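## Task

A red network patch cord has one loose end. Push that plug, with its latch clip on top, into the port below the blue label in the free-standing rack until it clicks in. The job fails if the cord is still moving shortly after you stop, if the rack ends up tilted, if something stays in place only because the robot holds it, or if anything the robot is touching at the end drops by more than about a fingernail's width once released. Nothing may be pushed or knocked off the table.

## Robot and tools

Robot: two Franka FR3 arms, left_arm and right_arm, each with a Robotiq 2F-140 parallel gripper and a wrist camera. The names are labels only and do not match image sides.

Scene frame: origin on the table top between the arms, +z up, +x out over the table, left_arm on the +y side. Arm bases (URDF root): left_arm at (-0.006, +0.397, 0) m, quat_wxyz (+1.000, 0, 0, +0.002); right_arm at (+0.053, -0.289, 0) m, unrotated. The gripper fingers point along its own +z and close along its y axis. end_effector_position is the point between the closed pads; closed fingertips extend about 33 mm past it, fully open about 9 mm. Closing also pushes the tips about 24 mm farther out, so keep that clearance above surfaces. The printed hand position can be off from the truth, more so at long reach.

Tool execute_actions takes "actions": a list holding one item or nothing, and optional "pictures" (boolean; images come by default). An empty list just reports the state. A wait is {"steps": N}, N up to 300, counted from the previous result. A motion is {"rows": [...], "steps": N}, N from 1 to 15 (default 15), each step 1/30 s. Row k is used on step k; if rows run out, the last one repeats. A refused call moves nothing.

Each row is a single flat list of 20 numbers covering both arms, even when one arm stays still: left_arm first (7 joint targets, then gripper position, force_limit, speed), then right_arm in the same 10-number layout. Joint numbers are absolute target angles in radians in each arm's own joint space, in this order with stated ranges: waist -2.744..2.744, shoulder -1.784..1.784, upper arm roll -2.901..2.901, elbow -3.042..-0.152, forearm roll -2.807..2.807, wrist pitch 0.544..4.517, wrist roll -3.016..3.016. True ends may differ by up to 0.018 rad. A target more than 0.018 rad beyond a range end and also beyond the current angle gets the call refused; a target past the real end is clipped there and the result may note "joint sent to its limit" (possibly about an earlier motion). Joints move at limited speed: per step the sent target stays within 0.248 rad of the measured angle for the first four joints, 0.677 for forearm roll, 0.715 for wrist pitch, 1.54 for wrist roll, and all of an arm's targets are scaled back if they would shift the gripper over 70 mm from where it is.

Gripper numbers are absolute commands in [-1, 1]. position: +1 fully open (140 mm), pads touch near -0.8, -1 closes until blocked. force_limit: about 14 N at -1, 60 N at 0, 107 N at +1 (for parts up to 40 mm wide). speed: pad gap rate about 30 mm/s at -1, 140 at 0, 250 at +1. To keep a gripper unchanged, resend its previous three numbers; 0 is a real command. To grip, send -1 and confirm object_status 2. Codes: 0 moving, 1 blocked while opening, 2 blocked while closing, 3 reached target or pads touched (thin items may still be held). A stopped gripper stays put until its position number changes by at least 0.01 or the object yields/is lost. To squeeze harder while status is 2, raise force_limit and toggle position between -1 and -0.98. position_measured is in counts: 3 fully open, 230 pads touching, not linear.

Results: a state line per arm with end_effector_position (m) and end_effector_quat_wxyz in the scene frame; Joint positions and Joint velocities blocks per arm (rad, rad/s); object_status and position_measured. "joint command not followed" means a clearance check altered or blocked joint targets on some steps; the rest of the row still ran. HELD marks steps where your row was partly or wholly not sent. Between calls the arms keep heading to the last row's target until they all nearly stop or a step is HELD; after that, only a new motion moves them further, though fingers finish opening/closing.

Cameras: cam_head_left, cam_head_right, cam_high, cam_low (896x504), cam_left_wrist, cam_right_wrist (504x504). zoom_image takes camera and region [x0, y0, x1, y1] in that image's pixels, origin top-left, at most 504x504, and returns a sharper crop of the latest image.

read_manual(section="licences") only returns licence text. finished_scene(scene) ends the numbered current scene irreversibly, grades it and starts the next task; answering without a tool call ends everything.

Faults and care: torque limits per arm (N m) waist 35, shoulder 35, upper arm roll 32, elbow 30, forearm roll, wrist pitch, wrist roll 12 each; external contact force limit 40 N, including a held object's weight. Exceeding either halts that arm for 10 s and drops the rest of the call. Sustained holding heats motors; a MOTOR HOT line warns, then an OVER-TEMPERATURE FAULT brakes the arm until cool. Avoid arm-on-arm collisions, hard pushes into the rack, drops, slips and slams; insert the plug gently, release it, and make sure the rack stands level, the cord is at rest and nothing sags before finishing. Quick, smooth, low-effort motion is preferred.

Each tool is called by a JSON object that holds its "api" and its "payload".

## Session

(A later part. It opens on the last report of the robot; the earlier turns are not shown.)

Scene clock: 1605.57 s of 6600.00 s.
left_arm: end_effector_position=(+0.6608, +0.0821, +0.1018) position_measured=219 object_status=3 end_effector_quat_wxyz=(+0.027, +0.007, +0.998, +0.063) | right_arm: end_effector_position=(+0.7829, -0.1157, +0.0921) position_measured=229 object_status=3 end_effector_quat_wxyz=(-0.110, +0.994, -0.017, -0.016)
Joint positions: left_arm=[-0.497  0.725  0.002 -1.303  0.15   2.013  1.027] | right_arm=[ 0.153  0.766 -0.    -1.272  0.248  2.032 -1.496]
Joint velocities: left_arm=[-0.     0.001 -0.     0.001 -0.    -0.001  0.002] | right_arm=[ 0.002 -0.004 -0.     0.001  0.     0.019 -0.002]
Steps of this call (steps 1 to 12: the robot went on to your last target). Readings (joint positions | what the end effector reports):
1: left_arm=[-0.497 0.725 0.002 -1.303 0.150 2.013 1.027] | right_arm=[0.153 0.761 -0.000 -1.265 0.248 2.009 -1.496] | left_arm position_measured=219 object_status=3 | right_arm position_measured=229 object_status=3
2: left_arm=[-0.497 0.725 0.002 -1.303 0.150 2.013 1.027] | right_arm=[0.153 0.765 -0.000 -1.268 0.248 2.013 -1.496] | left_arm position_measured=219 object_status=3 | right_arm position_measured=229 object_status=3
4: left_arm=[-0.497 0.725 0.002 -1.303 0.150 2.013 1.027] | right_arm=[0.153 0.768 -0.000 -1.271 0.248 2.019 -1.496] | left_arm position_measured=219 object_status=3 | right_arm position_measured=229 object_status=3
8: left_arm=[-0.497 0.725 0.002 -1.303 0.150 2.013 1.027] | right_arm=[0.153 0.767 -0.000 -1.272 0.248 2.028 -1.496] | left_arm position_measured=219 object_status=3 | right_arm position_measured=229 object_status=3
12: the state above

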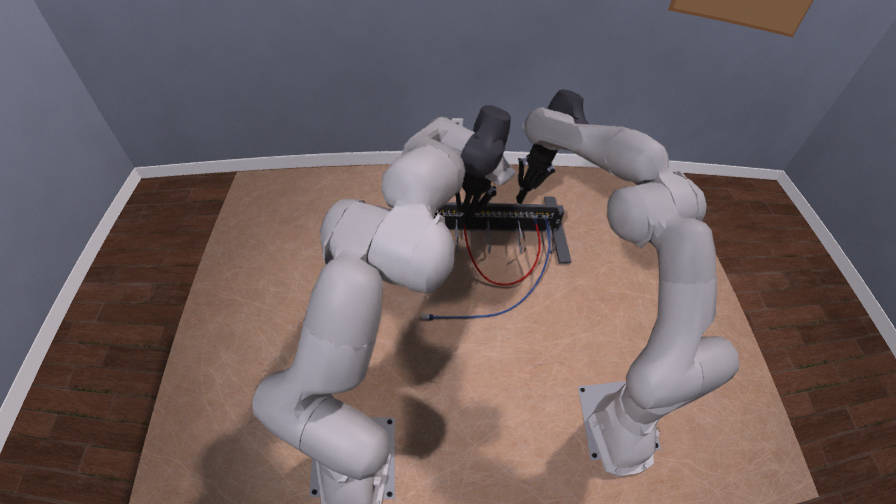

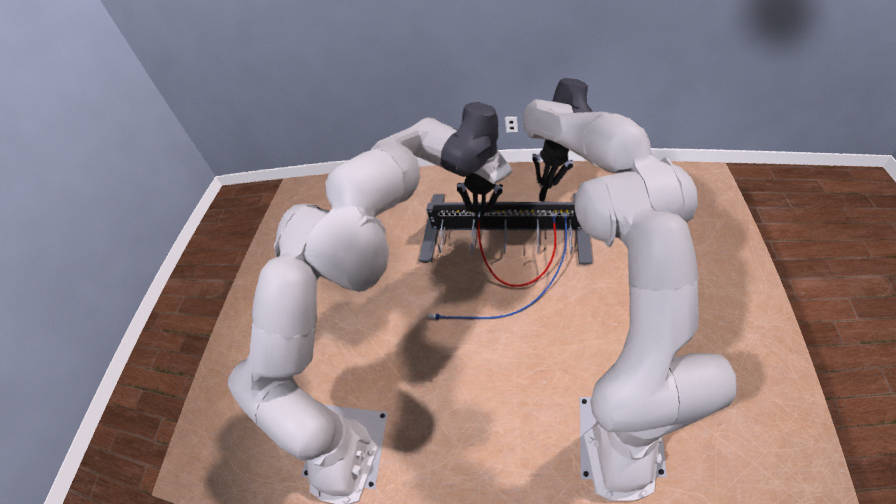

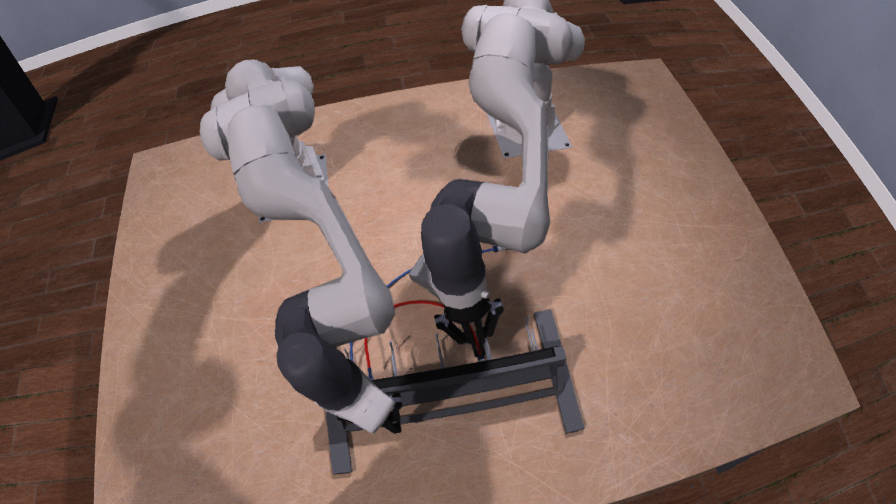

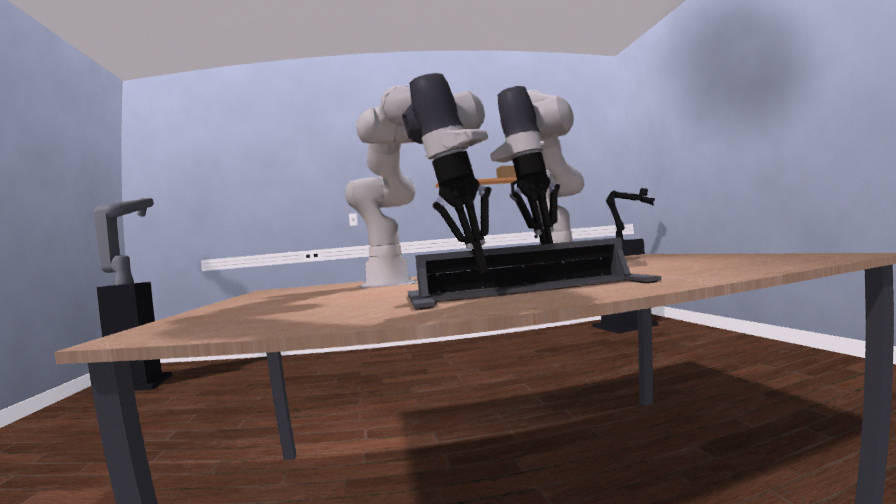

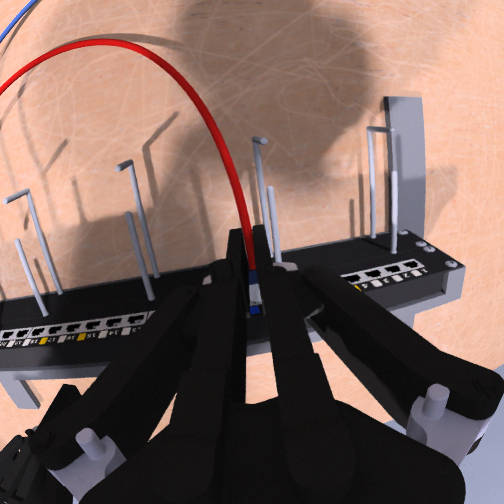

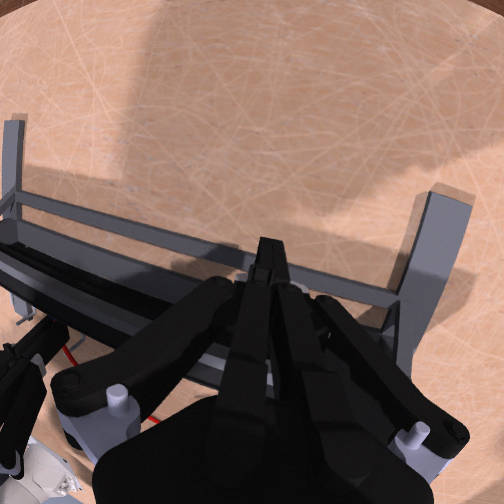

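{"api": "execute_actions", "payload": {"actions": [{"rows": [[-0.4963,0.725,0.002,-1.303,0.15,2.014,1.03,-0.72,-0.5,-0.8,0.153,0.76,0,-1.278,0.25,2.045,-1.5,-0.8,0,0],[-0.4963,0.725,0.002,-1.303,0.15,2.014,1.03,-0.72,-0.5,-0.8,0.153,0.754,0,-1.288,0.25,2.051,-1.5,-0.8,0,0],[-0.4963,0.725,0.002,-1.303,0.15,2.014,1.03,-0.72,-0.5,-0.8,0.153,0.747,0,-1.30,0.25,2.057,-1.5,-0.8,0,0],[-0.4963,0.725,0.002,-1.303,0.15,2.014,1.03,-0.72,-0.5,-0.8,0.153,0.74,0,-1.312,0.25,2.063,-1.5,-0.8,0,0],[-0.4963,0.725,0.002,-1.303,0.15,2.014,1.03,-0.72,-0.5,-0.8,0.153,0.733,0,-1.324,0.25,2.068,-1.5,-0.8,0,0],[-0.4963,0.725,0.002,-1.303,0.15,2.014,1.03,-0.72,-0.5,-0.8,0.153,0.726,0,-1.336,0.25,2.073,-1.5,-0.8,0,0],[-0.4963,0.725,0.002,-1.303,0.15,2.014,1.03,-0.72,-0.5,-0.8,0.153,0.719,0,-1.348,0.25,2.078,-1.5,-0.8,0,0],[-0.4963,0.725,0.002,-1.303,0.15,2.014,1.03,-0.72,-0.5,-0.8,0.153,0.712,0,-1.36,0.25,2.083,-1.5,-0.8,0,0],[-0.4963,0.725,0.002,-1.303,0.15,2.014,1.03,-0.72,-0.5,-0.8,0.153,0.705,0,-1.372,0.25,2.088,-1.5,-0.8,0,0],[-0.4963,0.725,0.002,-1.303,0.15,2.014,1.03,-0.72,-0.5,-0.8,0.153,0.698,0,-1.384,0.25,2.093,-1.5,-0.8,0,0],[-0.4963,0.725,0.002,-1.303,0.15,2.014,1.03,-0.72,-0.5,-0.8,0.153,0.691,0,-1.396,0.25,2.097,-1.5,-0.8,0,0],[-0.4963,0.725,0.002,-1.303,0.15,2.014,1.03,-0.72,-0.5,-0.8,0.153,0.684,0,-1.408,0.25,2.10,-1.5,-0.8,0,0],[-0.4963,0.725,0.002,-1.303,0.15,2.014,1.03,-0.72,-0.5,-0.8,0.153,0.677,0,-1.419,0.25,2.102,-1.5,-0.8,0,0],[-0.4963,0.725,0.002,-1.303,0.15,2.014,1.03,-0.72,-0.5,-0.8,0.153,0.671,0,-1.428,0.25,2.102,-1.5,-0.8,0,0],[-0.4963,0.725,0.002,-1.303,0.15,2.014,1.03,-0.72,-0.5,-0.8,0.153,0.667,0,-1.434,0.25,2.102,-1.5,-0.8,0,0]], "steps": 15}], "pictures": false}}

{"api": "execute_actions", "payload": {"actions": [{"steps": 12}]}}

Scene clock: 1618.77 s of 6600.00 s.
left_arm: end_effector_position=(+0.6608, +0.0821, +0.1018) position_measured=219 object_status=3 end_effector_quat_wxyz=(+0.027, +0.007, +0.998, +0.063) | right_arm: end_effector_position=(+0.7623, -0.1221, +0.0934) position_measured=229 object_status=3 end_effector_quat_wxyz=(-0.106, +0.994, -0.023, -0.015)
Joint positions: left_arm=[-0.497  0.725  0.002 -1.303  0.15   2.013  1.027] | right_arm=[ 0.153  0.681 -0.    -1.413  0.248  2.088 -1.496]
Joint velocities: left_arm=[-0.     0.001 -0.002 -0.001  0.001 -0.     0.   ] | right_arm=[-0.    -0.158 -0.    -0.25  -0.     0.063 -0.002]
Steps of this call (steps 1 to 30: the robot went on to your last target; steps 31 to 90: nothing new was sent; then 9.70 s passed at rest; steps 91 to 105: all 15 steps of this action). Readings (joint positions | what the end effector reports):
91: left_arm=[-0.497 0.725 0.002 -1.303 0.150 2.013 1.027] | right_arm=[0.153 0.765 -0.000 -1.273 0.248 2.036 -1.496] | left_arm position_measured=219 object_status=3 | right_arm position_measured=229 object_status=3
92: left_arm=[-0.497 0.725 0.002 -1.303 0.150 2.013 1.027] | right_arm=[0.153 0.763 -0.000 -1.277 0.248 2.038 -1.496] | left_arm position_measured=219 object_status=3 | right_arm position_measured=229 object_status=3
94: left_arm=[-0.497 0.725 0.002 -1.303 0.150 2.013 1.027] | right_arm=[0.153 0.754 -0.000 -1.292 0.248 2.045 -1.496] | left_arm position_measured=219 object_status=3 | right_arm position_measured=229 object_status=3
98: left_arm=[-0.497 0.725 0.002 -1.303 0.150 2.013 1.027] | right_arm=[0.153 0.729 -0.000 -1.334 0.248 2.061 -1.496] | left_arm position_measured=219 object_status=3 | right_arm position_measured=229 object_status=3
105: the state above

Scene clock: 1619.17 s of 6600.00 s.
left_arm: end_effector_position=(+0.6608, +0.0821, +0.1018) position_measured=219 object_status=3 end_effector_quat_wxyz=(+0.027, +0.007, +0.998, +0.063) | right_arm: end_effector_position=(+0.7605, -0.1230, +0.0943) position_measured=229 object_status=3 end_effector_quat_wxyz=(-0.106, +0.994, -0.024, -0.013)
Joint positions: left_arm=[-0.497  0.725  0.002 -1.303  0.15   2.013  1.027] | right_arm=[ 0.153  0.669 -0.    -1.432  0.248  2.098 -1.496]
Joint velocities: left_arm=[-0.002  0.     0.001  0.001  0.001 -0.001  0.002] | right_arm=[-0.002  0.001 -0.001 -0.001 -0.001  0.008 -0.001]
Steps of this call (steps 1 to 12: the robot went on to your last target). Readings (joint positions | what the end effector reports):
1: left_arm=[-0.497 0.725 0.002 -1.303 0.150 2.013 1.027] | right_arm=[0.153 0.677 -0.000 -1.419 0.248 2.090 -1.496] | left_arm position_measured=219 object_status=3 | right_arm position_measured=229 object_status=3
2: left_arm=[-0.497 0.725 0.002 -1.303 0.150 2.013 1.027] | right_arm=[0.153 0.674 -0.000 -1.423 0.248 2.091 -1.496] | left_arm position_measured=219 object_status=3 | right_arm position_measured=229 object_status=3
4: left_arm=[-0.497 0.725 0.002 -1.303 0.150 2.013 1.027] | right_arm=[0.153 0.671 -0.000 -1.428 0.248 2.094 -1.496] | left_arm position_measured=219 object_status=3 | right_arm position_measured=229 object_status=3
8: left_arm=[-0.497 0.725 0.002 -1.303 0.150 2.013 1.027] | right_arm=[0.153 0.669 -0.000 -1.431 0.248 2.097 -1.496] | left_arm position_measured=219 object_status=3 | right_arm position_measured=229 object_status=3
12: the state above

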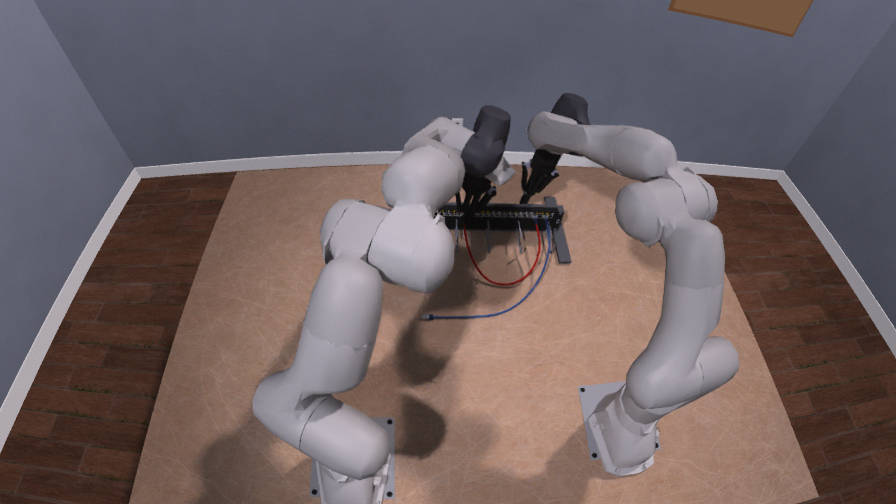

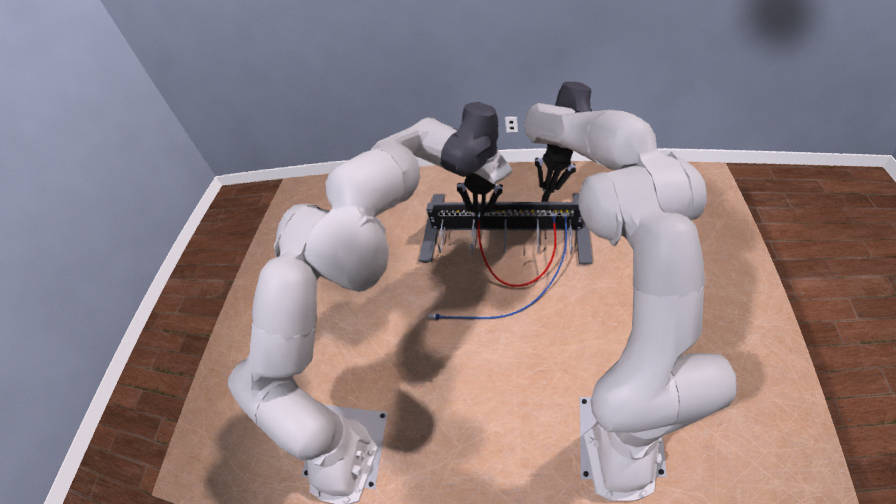

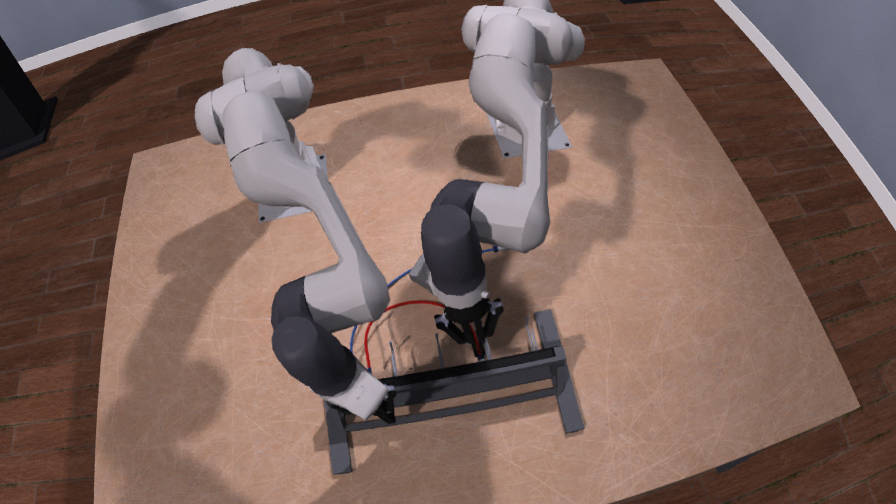

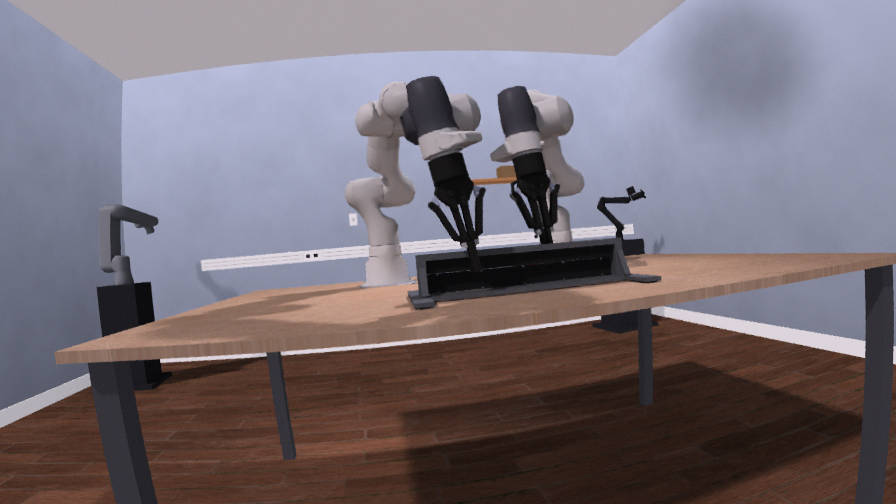

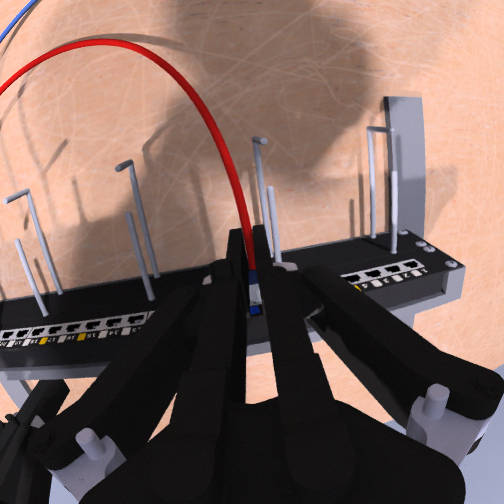

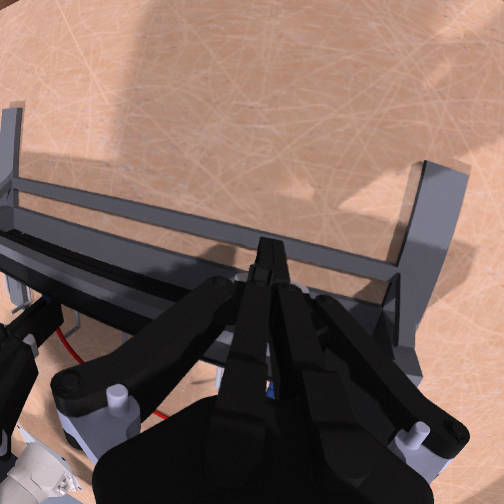

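{"api": "execute_actions", "payload": {"actions": [{"rows": [[-0.4963,0.725,0.002,-1.303,0.15,2.014,1.03,-0.72,-0.5,-0.8,0.153,0.668,0,-1.434,0.26,2.1,-1.52,-0.8,0,0],[-0.4963,0.725,0.002,-1.303,0.15,2.014,1.03,-0.72,-0.5,-0.8,0.153,0.669,0,-1.434,0.28,2.1,-1.54,-0.8,0,0],[-0.4963,0.725,0.002,-1.303,0.15,2.014,1.03,-0.72,-0.5,-0.8,0.153,0.671,0,-1.434,0.30,2.1,-1.56,-0.8,0,0],[-0.4963,0.725,0.002,-1.303,0.15,2.014,1.03,-0.72,-0.5,-0.8,0.153,0.673,0,-1.434,0.32,2.1,-1.58,-0.8,0,0],[-0.4963,0.725,0.002,-1.303,0.15,2.014,1.03,-0.72,-0.5,-0.8,0.153,0.675,0,-1.434,0.34,2.1,-1.6,-0.8,0,0],[-0.4963,0.725,0.002,-1.303,0.15,2.014,1.03,-0.72,-0.5,-0.8,0.153,0.677,0,-1.434,0.36,2.1,-1.62,-0.8,0,0],[-0.4963,0.725,0.002,-1.303,0.15,2.014,1.03,-0.72,-0.5,-0.8,0.153,0.679,0,-1.434,0.38,2.1,-1.63,-0.8,0,0],[-0.4963,0.725,0.002,-1.303,0.15,2.014,1.03,-0.72,-0.5,-0.8,0.153,0.681,0,-1.434,0.40,2.1,-1.64,-0.8,0,0],[-0.4963,0.725,0.002,-1.303,0.15,2.014,1.03,-0.72,-0.5,-0.8,0.153,0.683,0,-1.434,0.42,2.1,-1.64,-0.8,0,0],[-0.4963,0.725,0.002,-1.303,0.15,2.014,1.03,-0.72,-0.5,-0.8,0.153,0.685,0,-1.434,0.44,2.1,-1.64,-0.8,0,0],[-0.4963,0.725,0.002,-1.303,0.15,2.014,1.03,-0.72,-0.5,-0.8,0.153,0.687,0,-1.434,0.45,2.1,-1.64,-0.8,0,0]], "steps": 15}], "pictures": false}}

{"api": "execute_actions", "payload": {"actions": [{"steps": 10}]}}

Scene clock: 1631.63 s of 6600.00 s.
left_arm: end_effector_position=(+0.6608, +0.0821, +0.1018) position_measured=219 object_status=3 end_effector_quat_wxyz=(+0.027, +0.007, +0.998, +0.063) | right_arm: end_effector_position=(+0.7577, -0.0835, +0.0939) position_measured=229 object_status=3 end_effector_quat_wxyz=(-0.182, +0.983, -0.023, -0.020)
Joint positions: left_arm=[-0.497  0.725  0.002 -1.303  0.15   2.013  1.027] | right_arm=[ 0.153  0.686 -0.    -1.432  0.43   2.1   -1.596]
Joint velocities: left_arm=[-0.002 -0.    -0.     0.001  0.    -0.001 -0.001] | right_arm=[ 0.     0.016 -0.001 -0.001  0.149  0.001 -0.131]
Steps of this call (steps 1 to 30: the robot went on to your last target; steps 31 to 90: nothing new was sent; then 8.97 s passed at rest; steps 91 to 105: all 15 steps of this action). Readings (joint positions | what the end effector reports):
91: left_arm=[-0.497 0.725 0.002 -1.303 0.150 2.013 1.027] | right_arm=[0.153 0.669 -0.000 -1.432 0.250 2.100 -1.498] | left_arm position_measured=219 object_status=3 | right_arm position_measured=229 object_status=3
92: left_arm=[-0.497 0.725 0.002 -1.303 0.150 2.013 1.027] | right_arm=[0.153 0.669 -0.000 -1.432 0.257 2.100 -1.501] | left_arm position_measured=219 object_status=3 | right_arm position_measured=229 object_status=3
94: left_arm=[-0.497 0.725 0.002 -1.303 0.150 2.013 1.027] | right_arm=[0.153 0.669 -0.000 -1.432 0.278 2.100 -1.514] | left_arm position_measured=219 object_status=3 | right_arm position_measured=229 object_status=3
98: left_arm=[-0.497 0.725 0.002 -1.303 0.150 2.013 1.027] | right_arm=[0.153 0.674 -0.000 -1.432 0.342 2.100 -1.551] | left_arm position_measured=219 object_status=3 | right_arm position_measured=229 object_status=3
105: the state above

Scene clock: 1631.97 s of 6600.00 s.
left_arm: end_effector_position=(+0.6608, +0.0821, +0.1018) position_measured=219 object_status=3 end_effector_quat_wxyz=(+0.027, +0.007, +0.998, +0.063) | right_arm: end_effector_position=(+0.7579, -0.0800, +0.0949) position_measured=229 object_status=3 end_effector_quat_wxyz=(-0.189, +0.982, -0.014, -0.019)
Joint positions: left_arm=[-0.497  0.725  0.002 -1.303  0.15   2.013  1.027] | right_arm=[ 0.153  0.686 -0.    -1.432  0.447  2.1   -1.623]
Joint velocities: left_arm=[-0.     0.001  0.001  0.001  0.001 -0.     0.   ] | right_arm=[-0.     0.    -0.001 -0.001  0.009 -0.001 -0.044]
Steps of this call (steps 1 to 10: the robot went on to your last target). Readings (joint positions | what the end effector reports):
1: left_arm=[-0.497 0.725 0.002 -1.303 0.150 2.013 1.027] | right_arm=[0.153 0.686 -0.000 -1.432 0.435 2.100 -1.600] | left_arm position_measured=219 object_status=3 | right_arm position_measured=229 object_status=3
2: left_arm=[-0.497 0.725 0.002 -1.303 0.150 2.013 1.027] | right_arm=[0.153 0.686 -0.000 -1.432 0.438 2.100 -1.604] | left_arm position_measured=219 object_status=3 | right_arm position_measured=229 object_status=3
4: left_arm=[-0.497 0.725 0.002 -1.303 0.150 2.013 1.027] | right_arm=[0.153 0.686 -0.000 -1.432 0.442 2.100 -1.610] | left_arm position_measured=219 object_status=3 | right_arm position_measured=229 object_status=3
8: left_arm=[-0.497 0.725 0.002 -1.303 0.150 2.013 1.027] | right_arm=[0.153 0.686 -0.000 -1.432 0.446 2.100 -1.619] | left_arm position_measured=219 object_status=3 | right_arm position_measured=229 object_status=3
10: the state above

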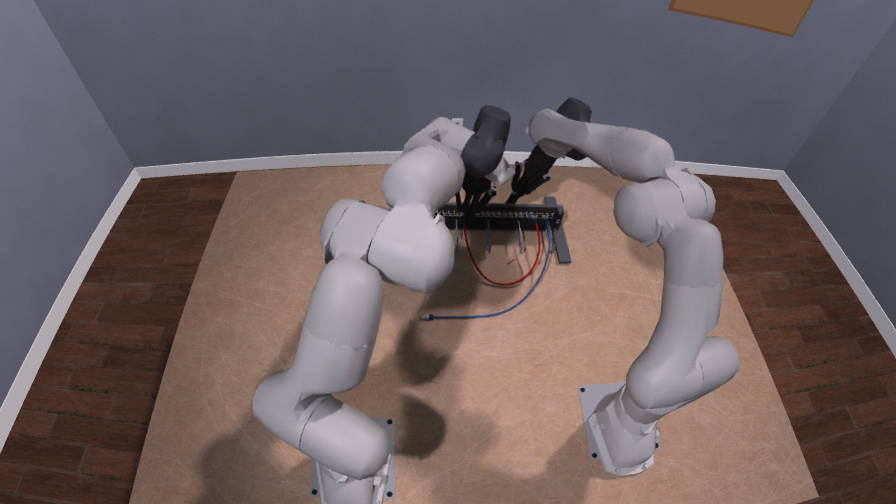

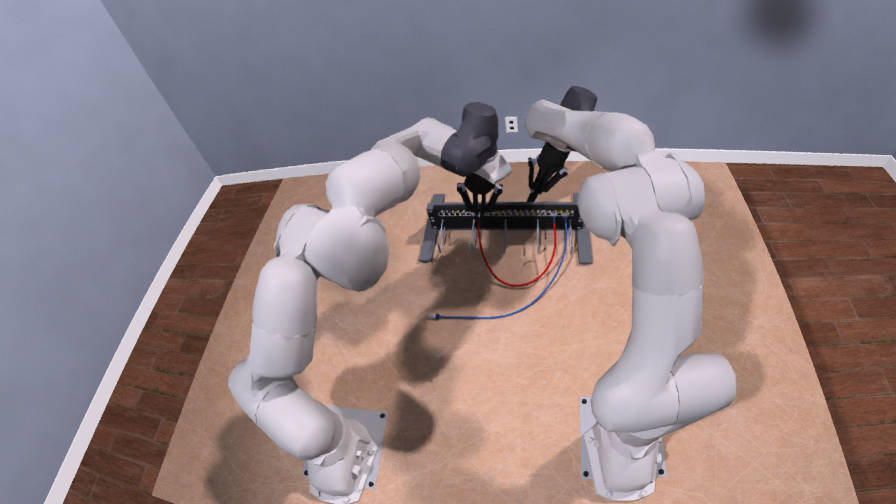

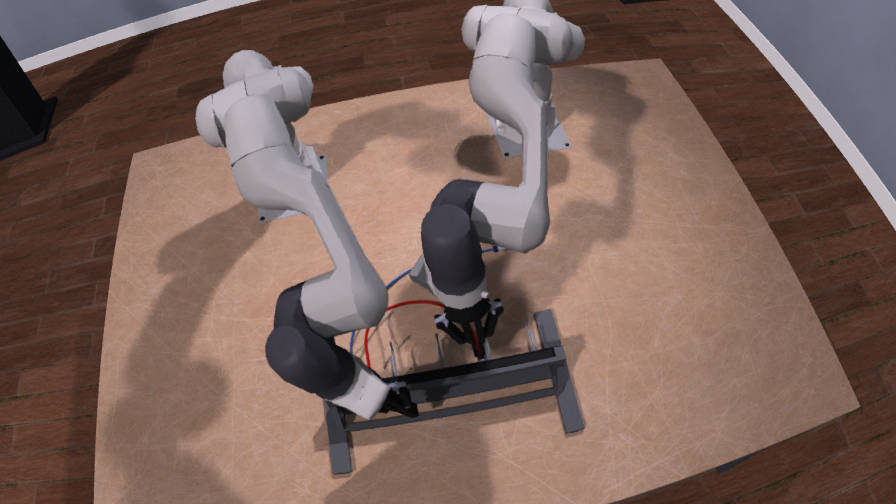

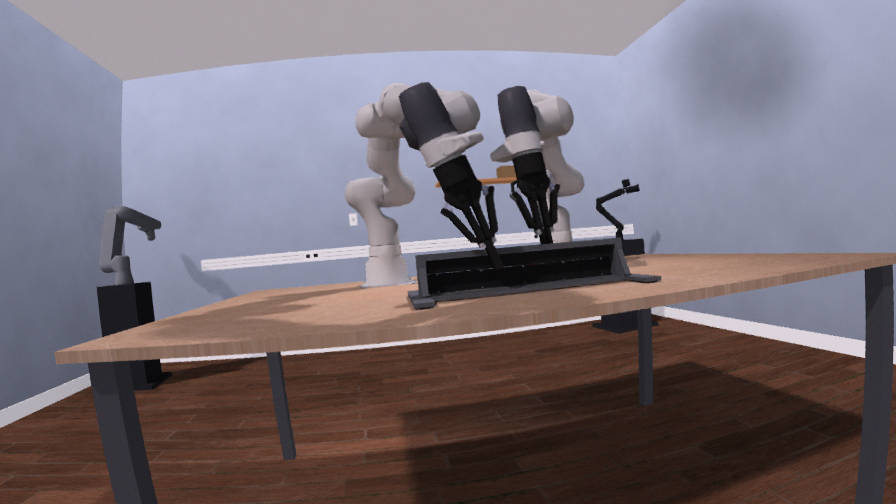

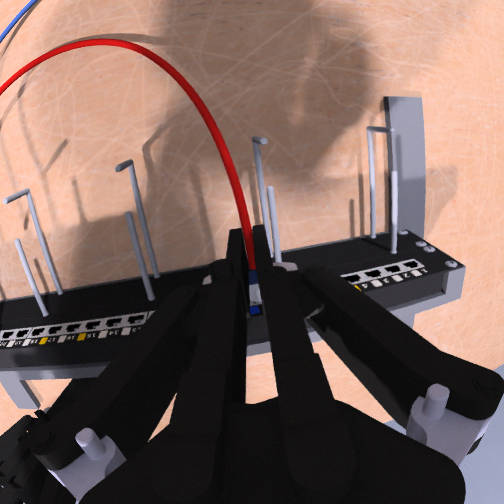

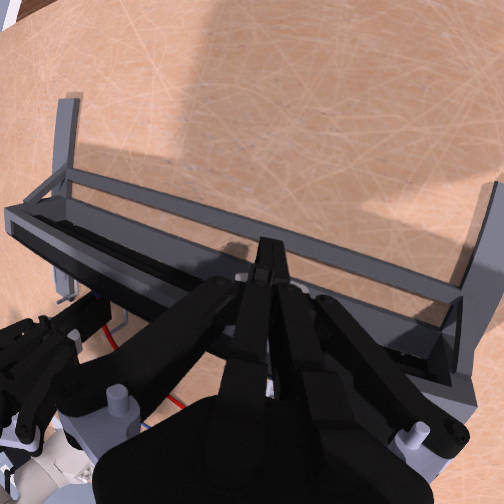

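{"api": "execute_actions", "payload": {"actions": [{"rows": [[-0.4963,0.725,0.002,-1.303,0.15,2.014,1.03,-0.72,-0.5,-0.8,0.153,0.686,0,-1.434,0.45,2.094,-1.64,-0.8,0,0],[-0.4963,0.725,0.002,-1.303,0.15,2.014,1.03,-0.72,-0.5,-0.8,0.153,0.686,0,-1.434,0.45,2.09,-1.64,-0.8,0,0],[-0.4963,0.725,0.002,-1.303,0.15,2.014,1.03,-0.72,-0.5,-0.8,0.153,0.686,0,-1.434,0.45,2.086,-1.64,-0.8,0,0],[-0.4963,0.725,0.002,-1.303,0.15,2.014,1.03,-0.72,-0.5,-0.8,0.153,0.686,0,-1.434,0.45,2.083,-1.64,-0.8,0,0],[-0.4963,0.725,0.002,-1.303,0.15,2.014,1.03,-0.72,-0.5,-0.8,0.153,0.686,0,-1.434,0.45,2.08,-1.64,-0.8,0,0],[-0.4963,0.725,0.002,-1.303,0.15,2.014,1.03,-0.72,-0.5,-0.8,0.153,0.686,0,-1.434,0.45,2.077,-1.64,-0.8,0,0]], "steps": 15}], "pictures": false}}

Scene clock: 1638.07 s of 6600.00 s.
left_arm: end_effector_position=(+0.6608, +0.0821, +0.1018) position_measured=219 object_status=3 end_effector_quat_wxyz=(+0.027, +0.007, +0.998, +0.063) | right_arm: end_effector_position=(+0.7519, -0.0787, +0.0939) position_measured=229 object_status=3 end_effector_quat_wxyz=(-0.191, +0.981, -0.006, -0.027)
Joint positions: left_arm=[-0.497  0.725  0.002 -1.303  0.15   2.013  1.027] | right_arm=[ 0.153  0.686 -0.    -1.432  0.448  2.081 -1.636]
Joint velocities: left_arm=[-0.001  0.    -0.001 -0.001 -0.    -0.     0.001] | right_arm=[-0.    -0.001 -0.    -0.001  0.001 -0.01   0.002]
Steps of this call (steps 1 to 30: the robot went on to your last target; steps 31 to 90: nothing new was sent; then 2.60 s passed at rest; steps 91 to 105: all 15 steps of this action). Readings (joint positions | what the end effector reports):
91: left_arm=[-0.497 0.725 0.002 -1.303 0.150 2.013 1.027] | right_arm=[0.153 0.686 -0.000 -1.432 0.448 2.099 -1.636] | left_arm position_measured=219 object_status=3 | right_arm position_measured=229 object_status=3
92: left_arm=[-0.497 0.725 0.002 -1.303 0.150 2.013 1.027] | right_arm=[0.153 0.686 -0.000 -1.432 0.448 2.098 -1.636] | left_arm position_measured=219 object_status=3 | right_arm position_measured=229 object_status=3
94: left_arm=[-0.497 0.725 0.002 -1.303 0.150 2.013 1.027] | right_arm=[0.153 0.686 -0.000 -1.432 0.448 2.095 -1.636] | left_arm position_measured=219 object_status=3 | right_arm position_measured=229 object_status=3
98: left_arm=[-0.497 0.725 0.002 -1.303 0.150 2.013 1.027] | right_arm=[0.153 0.686 -0.000 -1.432 0.448 2.087 -1.636] | left_arm position_measured=219 object_status=3 | right_arm position_measured=229 object_status=3
105: the state above

{"api": "execute_actions", "payload": {"actions": [{"rows": [[-0.4963,0.725,0.002,-1.303,0.15,2.014,1.03,-0.72,-0.5,-0.8,0.153,0.686,0,-1.434,0.45,2.072,-1.64,-0.8,0,0],[-0.4963,0.725,0.002,-1.303,0.15,2.014,1.03,-0.72,-0.5,-0.8,0.153,0.686,0,-1.434,0.45,2.067,-1.64,-0.8,0,0],[-0.4963,0.725,0.002,-1.303,0.15,2.014,1.03,-0.72,-0.5,-0.8,0.153,0.686,0,-1.434,0.45,2.063,-1.64,-0.8,0,0],[-0.4963,0.725,0.002,-1.303,0.15,2.014,1.03,-0.72,-0.5,-0.8,0.153,0.686,0,-1.434,0.45,2.059,-1.64,-0.8,0,0]], "steps": 15}], "pictures": false}}

Scene clock: 1642.73 s of 6600.00 s.
left_arm: end_effector_position=(+0.6608, +0.0821, +0.1018) position_measured=219 object_status=3 end_effector_quat_wxyz=(+0.027, +0.007, +0.998, +0.063) | right_arm: end_effector_position=(+0.7460, -0.0778, +0.0929) position_measured=229 object_status=3 end_effector_quat_wxyz=(-0.191, +0.981, -0.004, -0.036)
Joint positions: left_arm=[-0.497  0.725  0.002 -1.303  0.15   2.013  1.027] | right_arm=[ 0.153  0.686 -0.    -1.432  0.448  2.063 -1.636]
Joint velocities: left_arm=[ 0.    -0.     0.    -0.     0.     0.001  0.001] | right_arm=[-0.001 -0.    -0.001  0.001 -0.001 -0.007  0.001]
Steps of this call (steps 1 to 15: the robot went on to your last target; steps 16 to 90: nothing new was sent; then 1.17 s passed at rest; steps 91 to 105: all 15 steps of this action). Readings (joint positions | what the end effector reports):
91: left_arm=[-0.497 0.725 0.002 -1.303 0.150 2.013 1.027] | right_arm=[0.153 0.686 -0.000 -1.432 0.448 2.079 -1.636] | left_arm position_measured=219 object_status=3 | right_arm position_measured=229 object_status=3
92: left_arm=[-0.497 0.725 0.002 -1.303 0.150 2.013 1.027] | right_arm=[0.153 0.686 -0.000 -1.432 0.448 2.077 -1.636] | left_arm position_measured=219 object_status=3 | right_arm position_measured=229 object_status=3
94: left_arm=[-0.497 0.725 0.002 -1.303 0.150 2.013 1.027] | right_arm=[0.153 0.686 -0.000 -1.432 0.448 2.073 -1.636] | left_arm position_measured=219 object_status=3 | right_arm position_measured=229 object_status=3
98: left_arm=[-0.497 0.725 0.002 -1.303 0.150 2.013 1.027] | right_arm=[0.153 0.686 -0.000 -1.432 0.448 2.066 -1.636] | left_arm position_measured=219 object_status=3 | right_arm position_measured=229 object_status=3
105: the state above

{"api": "execute_actions", "payload": {"actions": [{"rows": [[-0.4963,0.725,0.002,-1.303,0.15,2.014,1.03,-0.72,-0.5,-0.8,0.153,0.686,0,-1.434,0.45,2.054,-1.64,-0.8,0,0],[-0.4963,0.725,0.002,-1.303,0.15,2.014,1.03,-0.72,-0.5,-0.8,0.153,0.686,0,-1.434,0.45,2.049,-1.64,-0.8,0,0],[-0.4963,0.725,0.002,-1.303,0.15,2.014,1.03,-0.72,-0.5,-0.8,0.153,0.686,0,-1.434,0.45,2.045,-1.64,-0.8,0,0],[-0.4963,0.725,0.002,-1.303,0.15,2.014,1.03,-0.72,-0.5,-0.8,0.153,0.686,0,-1.434,0.45,2.041,-1.64,-0.8,0,0]], "steps": 15}], "pictures": false}}

Scene clock: 1647.90 s of 6600.00 s.
left_arm: end_effector_position=(+0.6608, +0.0821, +0.1018) position_measured=219 object_status=3 end_effector_quat_wxyz=(+0.027, +0.007, +0.998, +0.063) | right_arm: end_effector_position=(+0.7401, -0.0769, +0.0921) position_measured=229 object_status=3 end_effector_quat_wxyz=(-0.192, +0.980, -0.003, -0.044)
Joint positions: left_arm=[-0.497  0.725  0.002 -1.303  0.15   2.013  1.027] | right_arm=[ 0.153  0.686 -0.    -1.432  0.448  2.045 -1.636]
Joint velocities: left_arm=[-0.     0.001 -0.     0.001 -0.    -0.    -0.   ] | right_arm=[ 0.001  0.001 -0.     0.001 -0.001 -0.007  0.   ]
Steps of this call (steps 1 to 15: the robot went on to your last target; steps 16 to 90: nothing new was sent; then 1.67 s passed at rest; steps 91 to 105: all 15 steps of this action). Readings (joint positions | what the end effector reports):
91: left_arm=[-0.497 0.725 0.002 -1.303 0.150 2.013 1.027] | right_arm=[0.153 0.686 -0.000 -1.432 0.448 2.061 -1.636] | left_arm position_measured=219 object_status=3 | right_arm position_measured=229 object_status=3
92: left_arm=[-0.497 0.725 0.002 -1.303 0.150 2.013 1.027] | right_arm=[0.153 0.686 -0.000 -1.432 0.448 2.059 -1.636] | left_arm position_measured=219 object_status=3 | right_arm position_measured=229 object_status=3
94: left_arm=[-0.497 0.725 0.002 -1.303 0.150 2.013 1.027] | right_arm=[0.153 0.686 -0.000 -1.432 0.448 2.055 -1.636] | left_arm position_measured=219 object_status=3 | right_arm position_measured=229 object_status=3
98: left_arm=[-0.497 0.725 0.002 -1.303 0.150 2.013 1.027] | right_arm=[0.153 0.686 -0.000 -1.432 0.448 2.048 -1.636] | left_arm position_measured=219 object_status=3 | right_arm position_measured=229 object_status=3
105: the state above

{"api": "execute_actions", "payload": {"actions": [{"rows": [[-0.4963,0.725,0.002,-1.303,0.15,2.014,1.03,-0.72,-0.5,-0.8,0.153,0.686,0,-1.434,0.45,2.036,-1.64,-0.8,0,0],[-0.4963,0.725,0.002,-1.303,0.15,2.014,1.03,-0.72,-0.5,-0.8,0.153,0.686,0,-1.434,0.45,2.031,-1.64,-0.8,0,0],[-0.4963,0.725,0.002,-1.303,0.15,2.014,1.03,-0.72,-0.5,-0.8,0.153,0.686,0,-1.434,0.45,2.027,-1.64,-0.8,0,0],[-0.4963,0.725,0.002,-1.303,0.15,2.014,1.03,-0.72,-0.5,-0.8,0.153,0.686,0,-1.434,0.45,2.023,-1.64,-0.8,0,0]], "steps": 15}], "pictures": false}}

Scene clock: 1652.10 s of 6600.00 s.
left_arm: end_effector_position=(+0.6608, +0.0821, +0.1018) position_measured=219 object_status=3 end_effector_quat_wxyz=(+0.027, +0.007, +0.998, +0.063) | right_arm: end_effector_position=(+0.7366, -0.0764, +0.0917) position_measured=229 object_status=3 end_effector_quat_wxyz=(-0.192, +0.980, -0.002, -0.050)
Joint positions: left_arm=[-0.497  0.725  0.002 -1.303  0.15   2.013  1.027] | right_arm=[ 0.153  0.686 -0.    -1.432  0.448  2.034 -1.636]
Joint velocities: left_arm=[-0.001  0.    -0.002 -0.001  0.001  0.    -0.   ] | right_arm=[-0.    -0.     0.001 -0.001  0.001 -0.    -0.   ]
Steps of this call (steps 1 to 15: the robot went on to your last target; steps 16 to 90: nothing new was sent; then 0.70 s passed at rest; steps 91 to 105: all 15 steps of this action). Readings (joint positions | what the end effector reports):
91: left_arm=[-0.497 0.725 0.002 -1.303 0.150 2.013 1.027] | right_arm=[0.153 0.686 -0.000 -1.432 0.448 2.043 -1.636] | left_arm position_measured=219 object_status=3 | right_arm position_measured=229 object_status=3
92: left_arm=[-0.497 0.725 0.002 -1.303 0.150 2.013 1.027] | right_arm=[0.153 0.686 -0.000 -1.432 0.448 2.041 -1.636] | left_arm position_measured=219 object_status=3 | right_arm position_measured=229 object_status=3
94: left_arm=[-0.497 0.725 0.002 -1.303 0.150 2.013 1.027] | right_arm=[0.153 0.686 -0.000 -1.432 0.448 2.037 -1.636] | left_arm position_measured=219 object_status=3 | right_arm position_measured=229 object_status=3
98: left_arm=[-0.497 0.725 0.002 -1.303 0.150 2.013 1.027] | right_arm=[0.153 0.686 -0.000 -1.432 0.448 2.034 -1.636] | left_arm position_measured=219 object_status=3 | right_arm position_measured=229 object_status=3
105: the state above

{"api": "execute_actions", "payload": {"actions": [{"rows": [[-0.4955,0.7243,0.003,-1.3017,0.151,2.018,1.03,-0.72,-0.5,-0.8,0.1535,0.6868,0.0004,-1.4345,0.45,2.023,-1.64,-0.8,0,0],[-0.4946,0.7236,0.0038,-1.3004,0.1516,2.022,1.03,-0.72,-0.5,-0.8,0.154,0.6874,0.0007,-1.4352,0.45,2.022,-1.64,-0.8,0,0],[-0.4937,0.7229,0.0047,-1.2991,0.1524,2.026,1.03,-0.72,-0.5,-0.8,0.1544,0.6879,0.001,-1.436,0.45,2.02,-1.64,-0.8,0,0],[-0.4928,0.7222,0.0056,-1.2978,0.1532,2.030,1.03,-0.72,-0.5,-0.8,0.1548,0.6884,0.0012,-1.4368,0.45,2.018,-1.64,-0.8,0,0],[-0.4919,0.7215,0.0065,-1.2965,0.154,2.034,1.03,-0.72,-0.5,-0.8,0.1552,0.6889,0.0014,-1.4376,0.45,2.016,-1.64,-0.8,0,0],[-0.491,0.7208,0.0074,-1.2952,0.1547,2.038,1.03,-0.72,-0.5,-0.8,0.1556,0.6894,0.0017,-1.4384,0.45,2.0135,-1.64,-0.8,0,0],[-0.4901,0.7201,0.0083,-1.2939,0.1554,2.042,1.03,-0.72,-0.5,-0.8,0.156,0.69,0.002,-1.4392,0.45,2.011,-1.64,-0.8,0,0],[-0.4892,0.7194,0.0092,-1.2926,0.1561,2.046,1.03,-0.72,-0.5,-0.8,0.1565,0.6906,0.0022,-1.4402,0.45,2.008,-1.64,-0.8,0,0],[-0.4883,0.7187,0.0101,-1.2913,0.1568,2.050,1.03,-0.72,-0.5,-0.8,0.157,0.6912,0.0025,-1.4412,0.45,2.005,-1.64,-0.8,0,0],[-0.4875,0.718,0.0109,-1.290,0.1575,2.054,1.03,-0.72,-0.5,-0.8,0.1575,0.6918,0.0028,-1.4422,0.45,2.002,-1.64,-0.8,0,0],[-0.4868,0.7175,0.0116,-1.289,0.1582,2.057,1.03,-0.72,-0.5,-0.8,0.158,0.6924,0.003,-1.4432,0.45,1.999,-1.64,-0.8,0,0],[-0.4862,0.717,0.0122,-1.288,0.1588,2.060,1.03,-0.72,-0.5,-0.8,0.158,0.6924,0.003,-1.4432,0.45,1.999,-1.64,-0.8,0,0]], "steps": 15}], "pictures": false}}

{"api": "execute_actions", "payload": {"actions": [{"steps": 8}], "pictures": false}}

Scene clock: 1666.50 s of 6600.00 s.
left_arm: end_effector_position=(+0.6613, +0.0820, +0.1020) position_measured=219 object_status=3 end_effector_quat_wxyz=(+0.028, +0.007, +0.998, +0.063) | right_arm: end_effector_position=(+0.7364, -0.0764, +0.0917) position_measured=229 object_status=3 end_effector_quat_wxyz=(-0.193, +0.980, -0.002, -0.050)
Joint positions: left_arm=[-0.496  0.725  0.002 -1.303  0.15   2.014  1.027] | right_arm=[ 0.153  0.686 -0.    -1.432  0.448  2.033 -1.636]
Joint velocities: left_arm=[ 0.     0.001 -0.    -0.001 -0.001 -0.    -0.001] | right_arm=[-0.     0.002  0.     0.     0.001 -0.001 -0.001]
Steps of this call (steps 1 to 15: the robot went on to your last target; steps 16 to 90: nothing new was sent; then 10.90 s passed at rest; steps 91 to 105: all 15 steps of this action). Readings (joint positions | what the end effector reports):
91: left_arm=[-0.497 0.725 0.002 -1.303 0.150 2.013 1.027] | right_arm=[0.153 0.686 -0.000 -1.432 0.448 2.034 -1.636] | left_arm position_measured=219 object_status=3 | right_arm position_measured=229 object_status=3
92: left_arm=[-0.497 0.725 0.002 -1.303 0.150 2.013 1.027] | right_arm=[0.153 0.686 -0.000 -1.432 0.448 2.034 -1.636] | left_arm position_measured=219 object_status=3 | right_arm position_measured=229 object_status=3
94: left_arm=[-0.497 0.725 0.002 -1.303 0.150 2.014 1.027] | right_arm=[0.153 0.686 -0.000 -1.432 0.448 2.033 -1.636] | left_arm position_measured=219 object_status=3 | right_arm position_measured=229 object_status=3
98: left_arm=[-0.496 0.725 0.002 -1.303 0.150 2.014 1.027] | right_arm=[0.153 0.686 -0.000 -1.432 0.448 2.033 -1.636] | left_arm position_measured=219 object_status=3 | right_arm position_measured=229 object_status=3
105: the state above

Scene clock: 1666.77 s of 6600.00 s.
left_arm: end_effector_position=(+0.6613, +0.0820, +0.1020) position_measured=219 object_status=3 end_effector_quat_wxyz=(+0.028, +0.007, +0.998, +0.063) | right_arm: end_effector_position=(+0.7364, -0.0764, +0.0917) position_measured=229 object_status=3 end_effector_quat_wxyz=(-0.193, +0.980, -0.002, -0.050)
Joint positions: left_arm=[-0.496  0.725  0.002 -1.303  0.15   2.014  1.027] | right_arm=[ 0.153  0.686 -0.    -1.432  0.448  2.033 -1.636]
Joint velocities: left_arm=[-0.002 -0.     0.     0.001 -0.002 -0.001 -0.   ] | right_arm=[ 0.001 -0.001 -0.    -0.    -0.    -0.     0.   ]
Steps of this call (steps 1 to 8: the robot went on to your last target). Readings (joint positions | what the end effector reports):
1: left_arm=[-0.496 0.725 0.002 -1.303 0.150 2.014 1.027] | right_arm=[0.153 0.686 -0.000 -1.432 0.448 2.033 -1.636] | left_arm position_measured=219 object_status=3 | right_arm position_measured=229 object_status=3
2: left_arm=[-0.496 0.725 0.002 -1.303 0.150 2.014 1.027] | right_arm=[0.153 0.686 -0.000 -1.432 0.448 2.033 -1.636] | left_arm position_measured=219 object_status=3 | right_arm position_measured=229 object_status=3
4: left_arm=[-0.496 0.725 0.002 -1.303 0.150 2.014 1.027] | right_arm=[0.153 0.686 -0.000 -1.432 0.448 2.033 -1.636] | left_arm position_measured=219 object_status=3 | right_arm position_measured=229 object_status=3
8: the state above

{"api": "execute_actions", "payload": {"actions": [{"rows": [[-0.4862,0.717,0.0122,-1.288,0.1588,2.060,1.03,-0.72,-0.5,-0.8,0.1583,0.6928,0.0032,-1.4439,0.45,1.997,-1.64,-0.8,0,0],[-0.4862,0.717,0.0122,-1.288,0.1588,2.060,1.03,-0.72,-0.5,-0.8,0.1586,0.6932,0.0034,-1.4446,0.45,1.995,-1.64,-0.8,0,0],[-0.4857,0.7166,0.0127,-1.2873,0.1592,2.062,1.03,-0.72,-0.5,-0.8,0.1589,0.6936,0.0036,-1.4453,0.45,1.9925,-1.64,-0.8,0,0],[-0.4852,0.7162,0.0132,-1.2866,0.1596,2.064,1.03,-0.72,-0.5,-0.8,0.1592,0.694,0.0038,-1.446,0.45,1.99,-1.64,-0.8,0,0],[-0.4848,0.7158,0.0136,-1.286,0.16,2.0665,1.03,-0.72,-0.5,-0.8,0.1595,0.6944,0.004,-1.4467,0.45,1.988,-1.64,-0.8,0,0],[-0.4843,0.7154,0.0141,-1.2853,0.1604,2.0685,1.03,-0.72,-0.5,-0.8,0.1598,0.6948,0.0042,-1.4474,0.45,1.986,-1.64,-0.8,0,0],[-0.4838,0.715,0.0146,-1.2846,0.1608,2.0705,1.03,-0.72,-0.5,-0.8,0.1598,0.6948,0.0042,-1.4474,0.45,1.986,-1.64,-0.8,0,0],[-0.4834,0.7146,0.015,-1.284,0.1612,2.073,1.03,-0.72,-0.5,-0.8,0.1598,0.6948,0.0042,-1.4474,0.45,1.986,-1.64,-0.8,0,0]], "steps": 15}], "pictures": false}}

Scene clock: 1678.77 s of 6600.00 s.
left_arm: end_effector_position=(+0.6614, +0.0820, +0.1021) position_measured=219 object_status=3 end_effector_quat_wxyz=(+0.028, +0.007, +0.998, +0.062) | right_arm: end_effector_position=(+0.7363, -0.0764, +0.0917) position_measured=229 object_status=3 end_effector_quat_wxyz=(-0.193, +0.980, -0.002, -0.050)
Joint positions: left_arm=[-0.496  0.725  0.002 -1.303  0.15   2.014  1.027] | right_arm=[ 0.153  0.686 -0.001 -1.432  0.449  2.032 -1.636]
Joint velocities: left_arm=[ 0.    -0.001  0.    -0.001 -0.001  0.001 -0.001] | right_arm=[-0.     0.     0.     0.001 -0.    -0.    -0.   ]
Steps of this call (steps 1 to 15: the robot went on to your last target; steps 16 to 90: nothing new was sent; then 8.50 s passed at rest; steps 91 to 105: all 15 steps of this action). Readings (joint positions | what the end effector reports):
91: left_arm=[-0.496 0.725 0.002 -1.303 0.150 2.014 1.027] | right_arm=[0.153 0.686 -0.000 -1.432 0.449 2.033 -1.636] | left_arm position_measured=219 object_status=3 | right_arm position_measured=229 object_status=3
92: left_arm=[-0.496 0.725 0.002 -1.303 0.150 2.014 1.027] | right_arm=[0.153 0.686 -0.000 -1.432 0.449 2.033 -1.636] | left_arm position_measured=219 object_status=3 | right_arm position_measured=229 object_status=3
94: left_arm=[-0.496 0.725 0.002 -1.303 0.150 2.014 1.027] | right_arm=[0.153 0.686 -0.000 -1.432 0.449 2.032 -1.636] | left_arm position_measured=219 object_status=3 | right_arm position_measured=229 object_status=3
98: left_arm=[-0.496 0.725 0.002 -1.303 0.150 2.014 1.027] | right_arm=[0.153 0.686 -0.001 -1.432 0.449 2.032 -1.636] | left_arm position_measured=219 object_status=3 | right_arm position_measured=229 object_status=3
105: the state above


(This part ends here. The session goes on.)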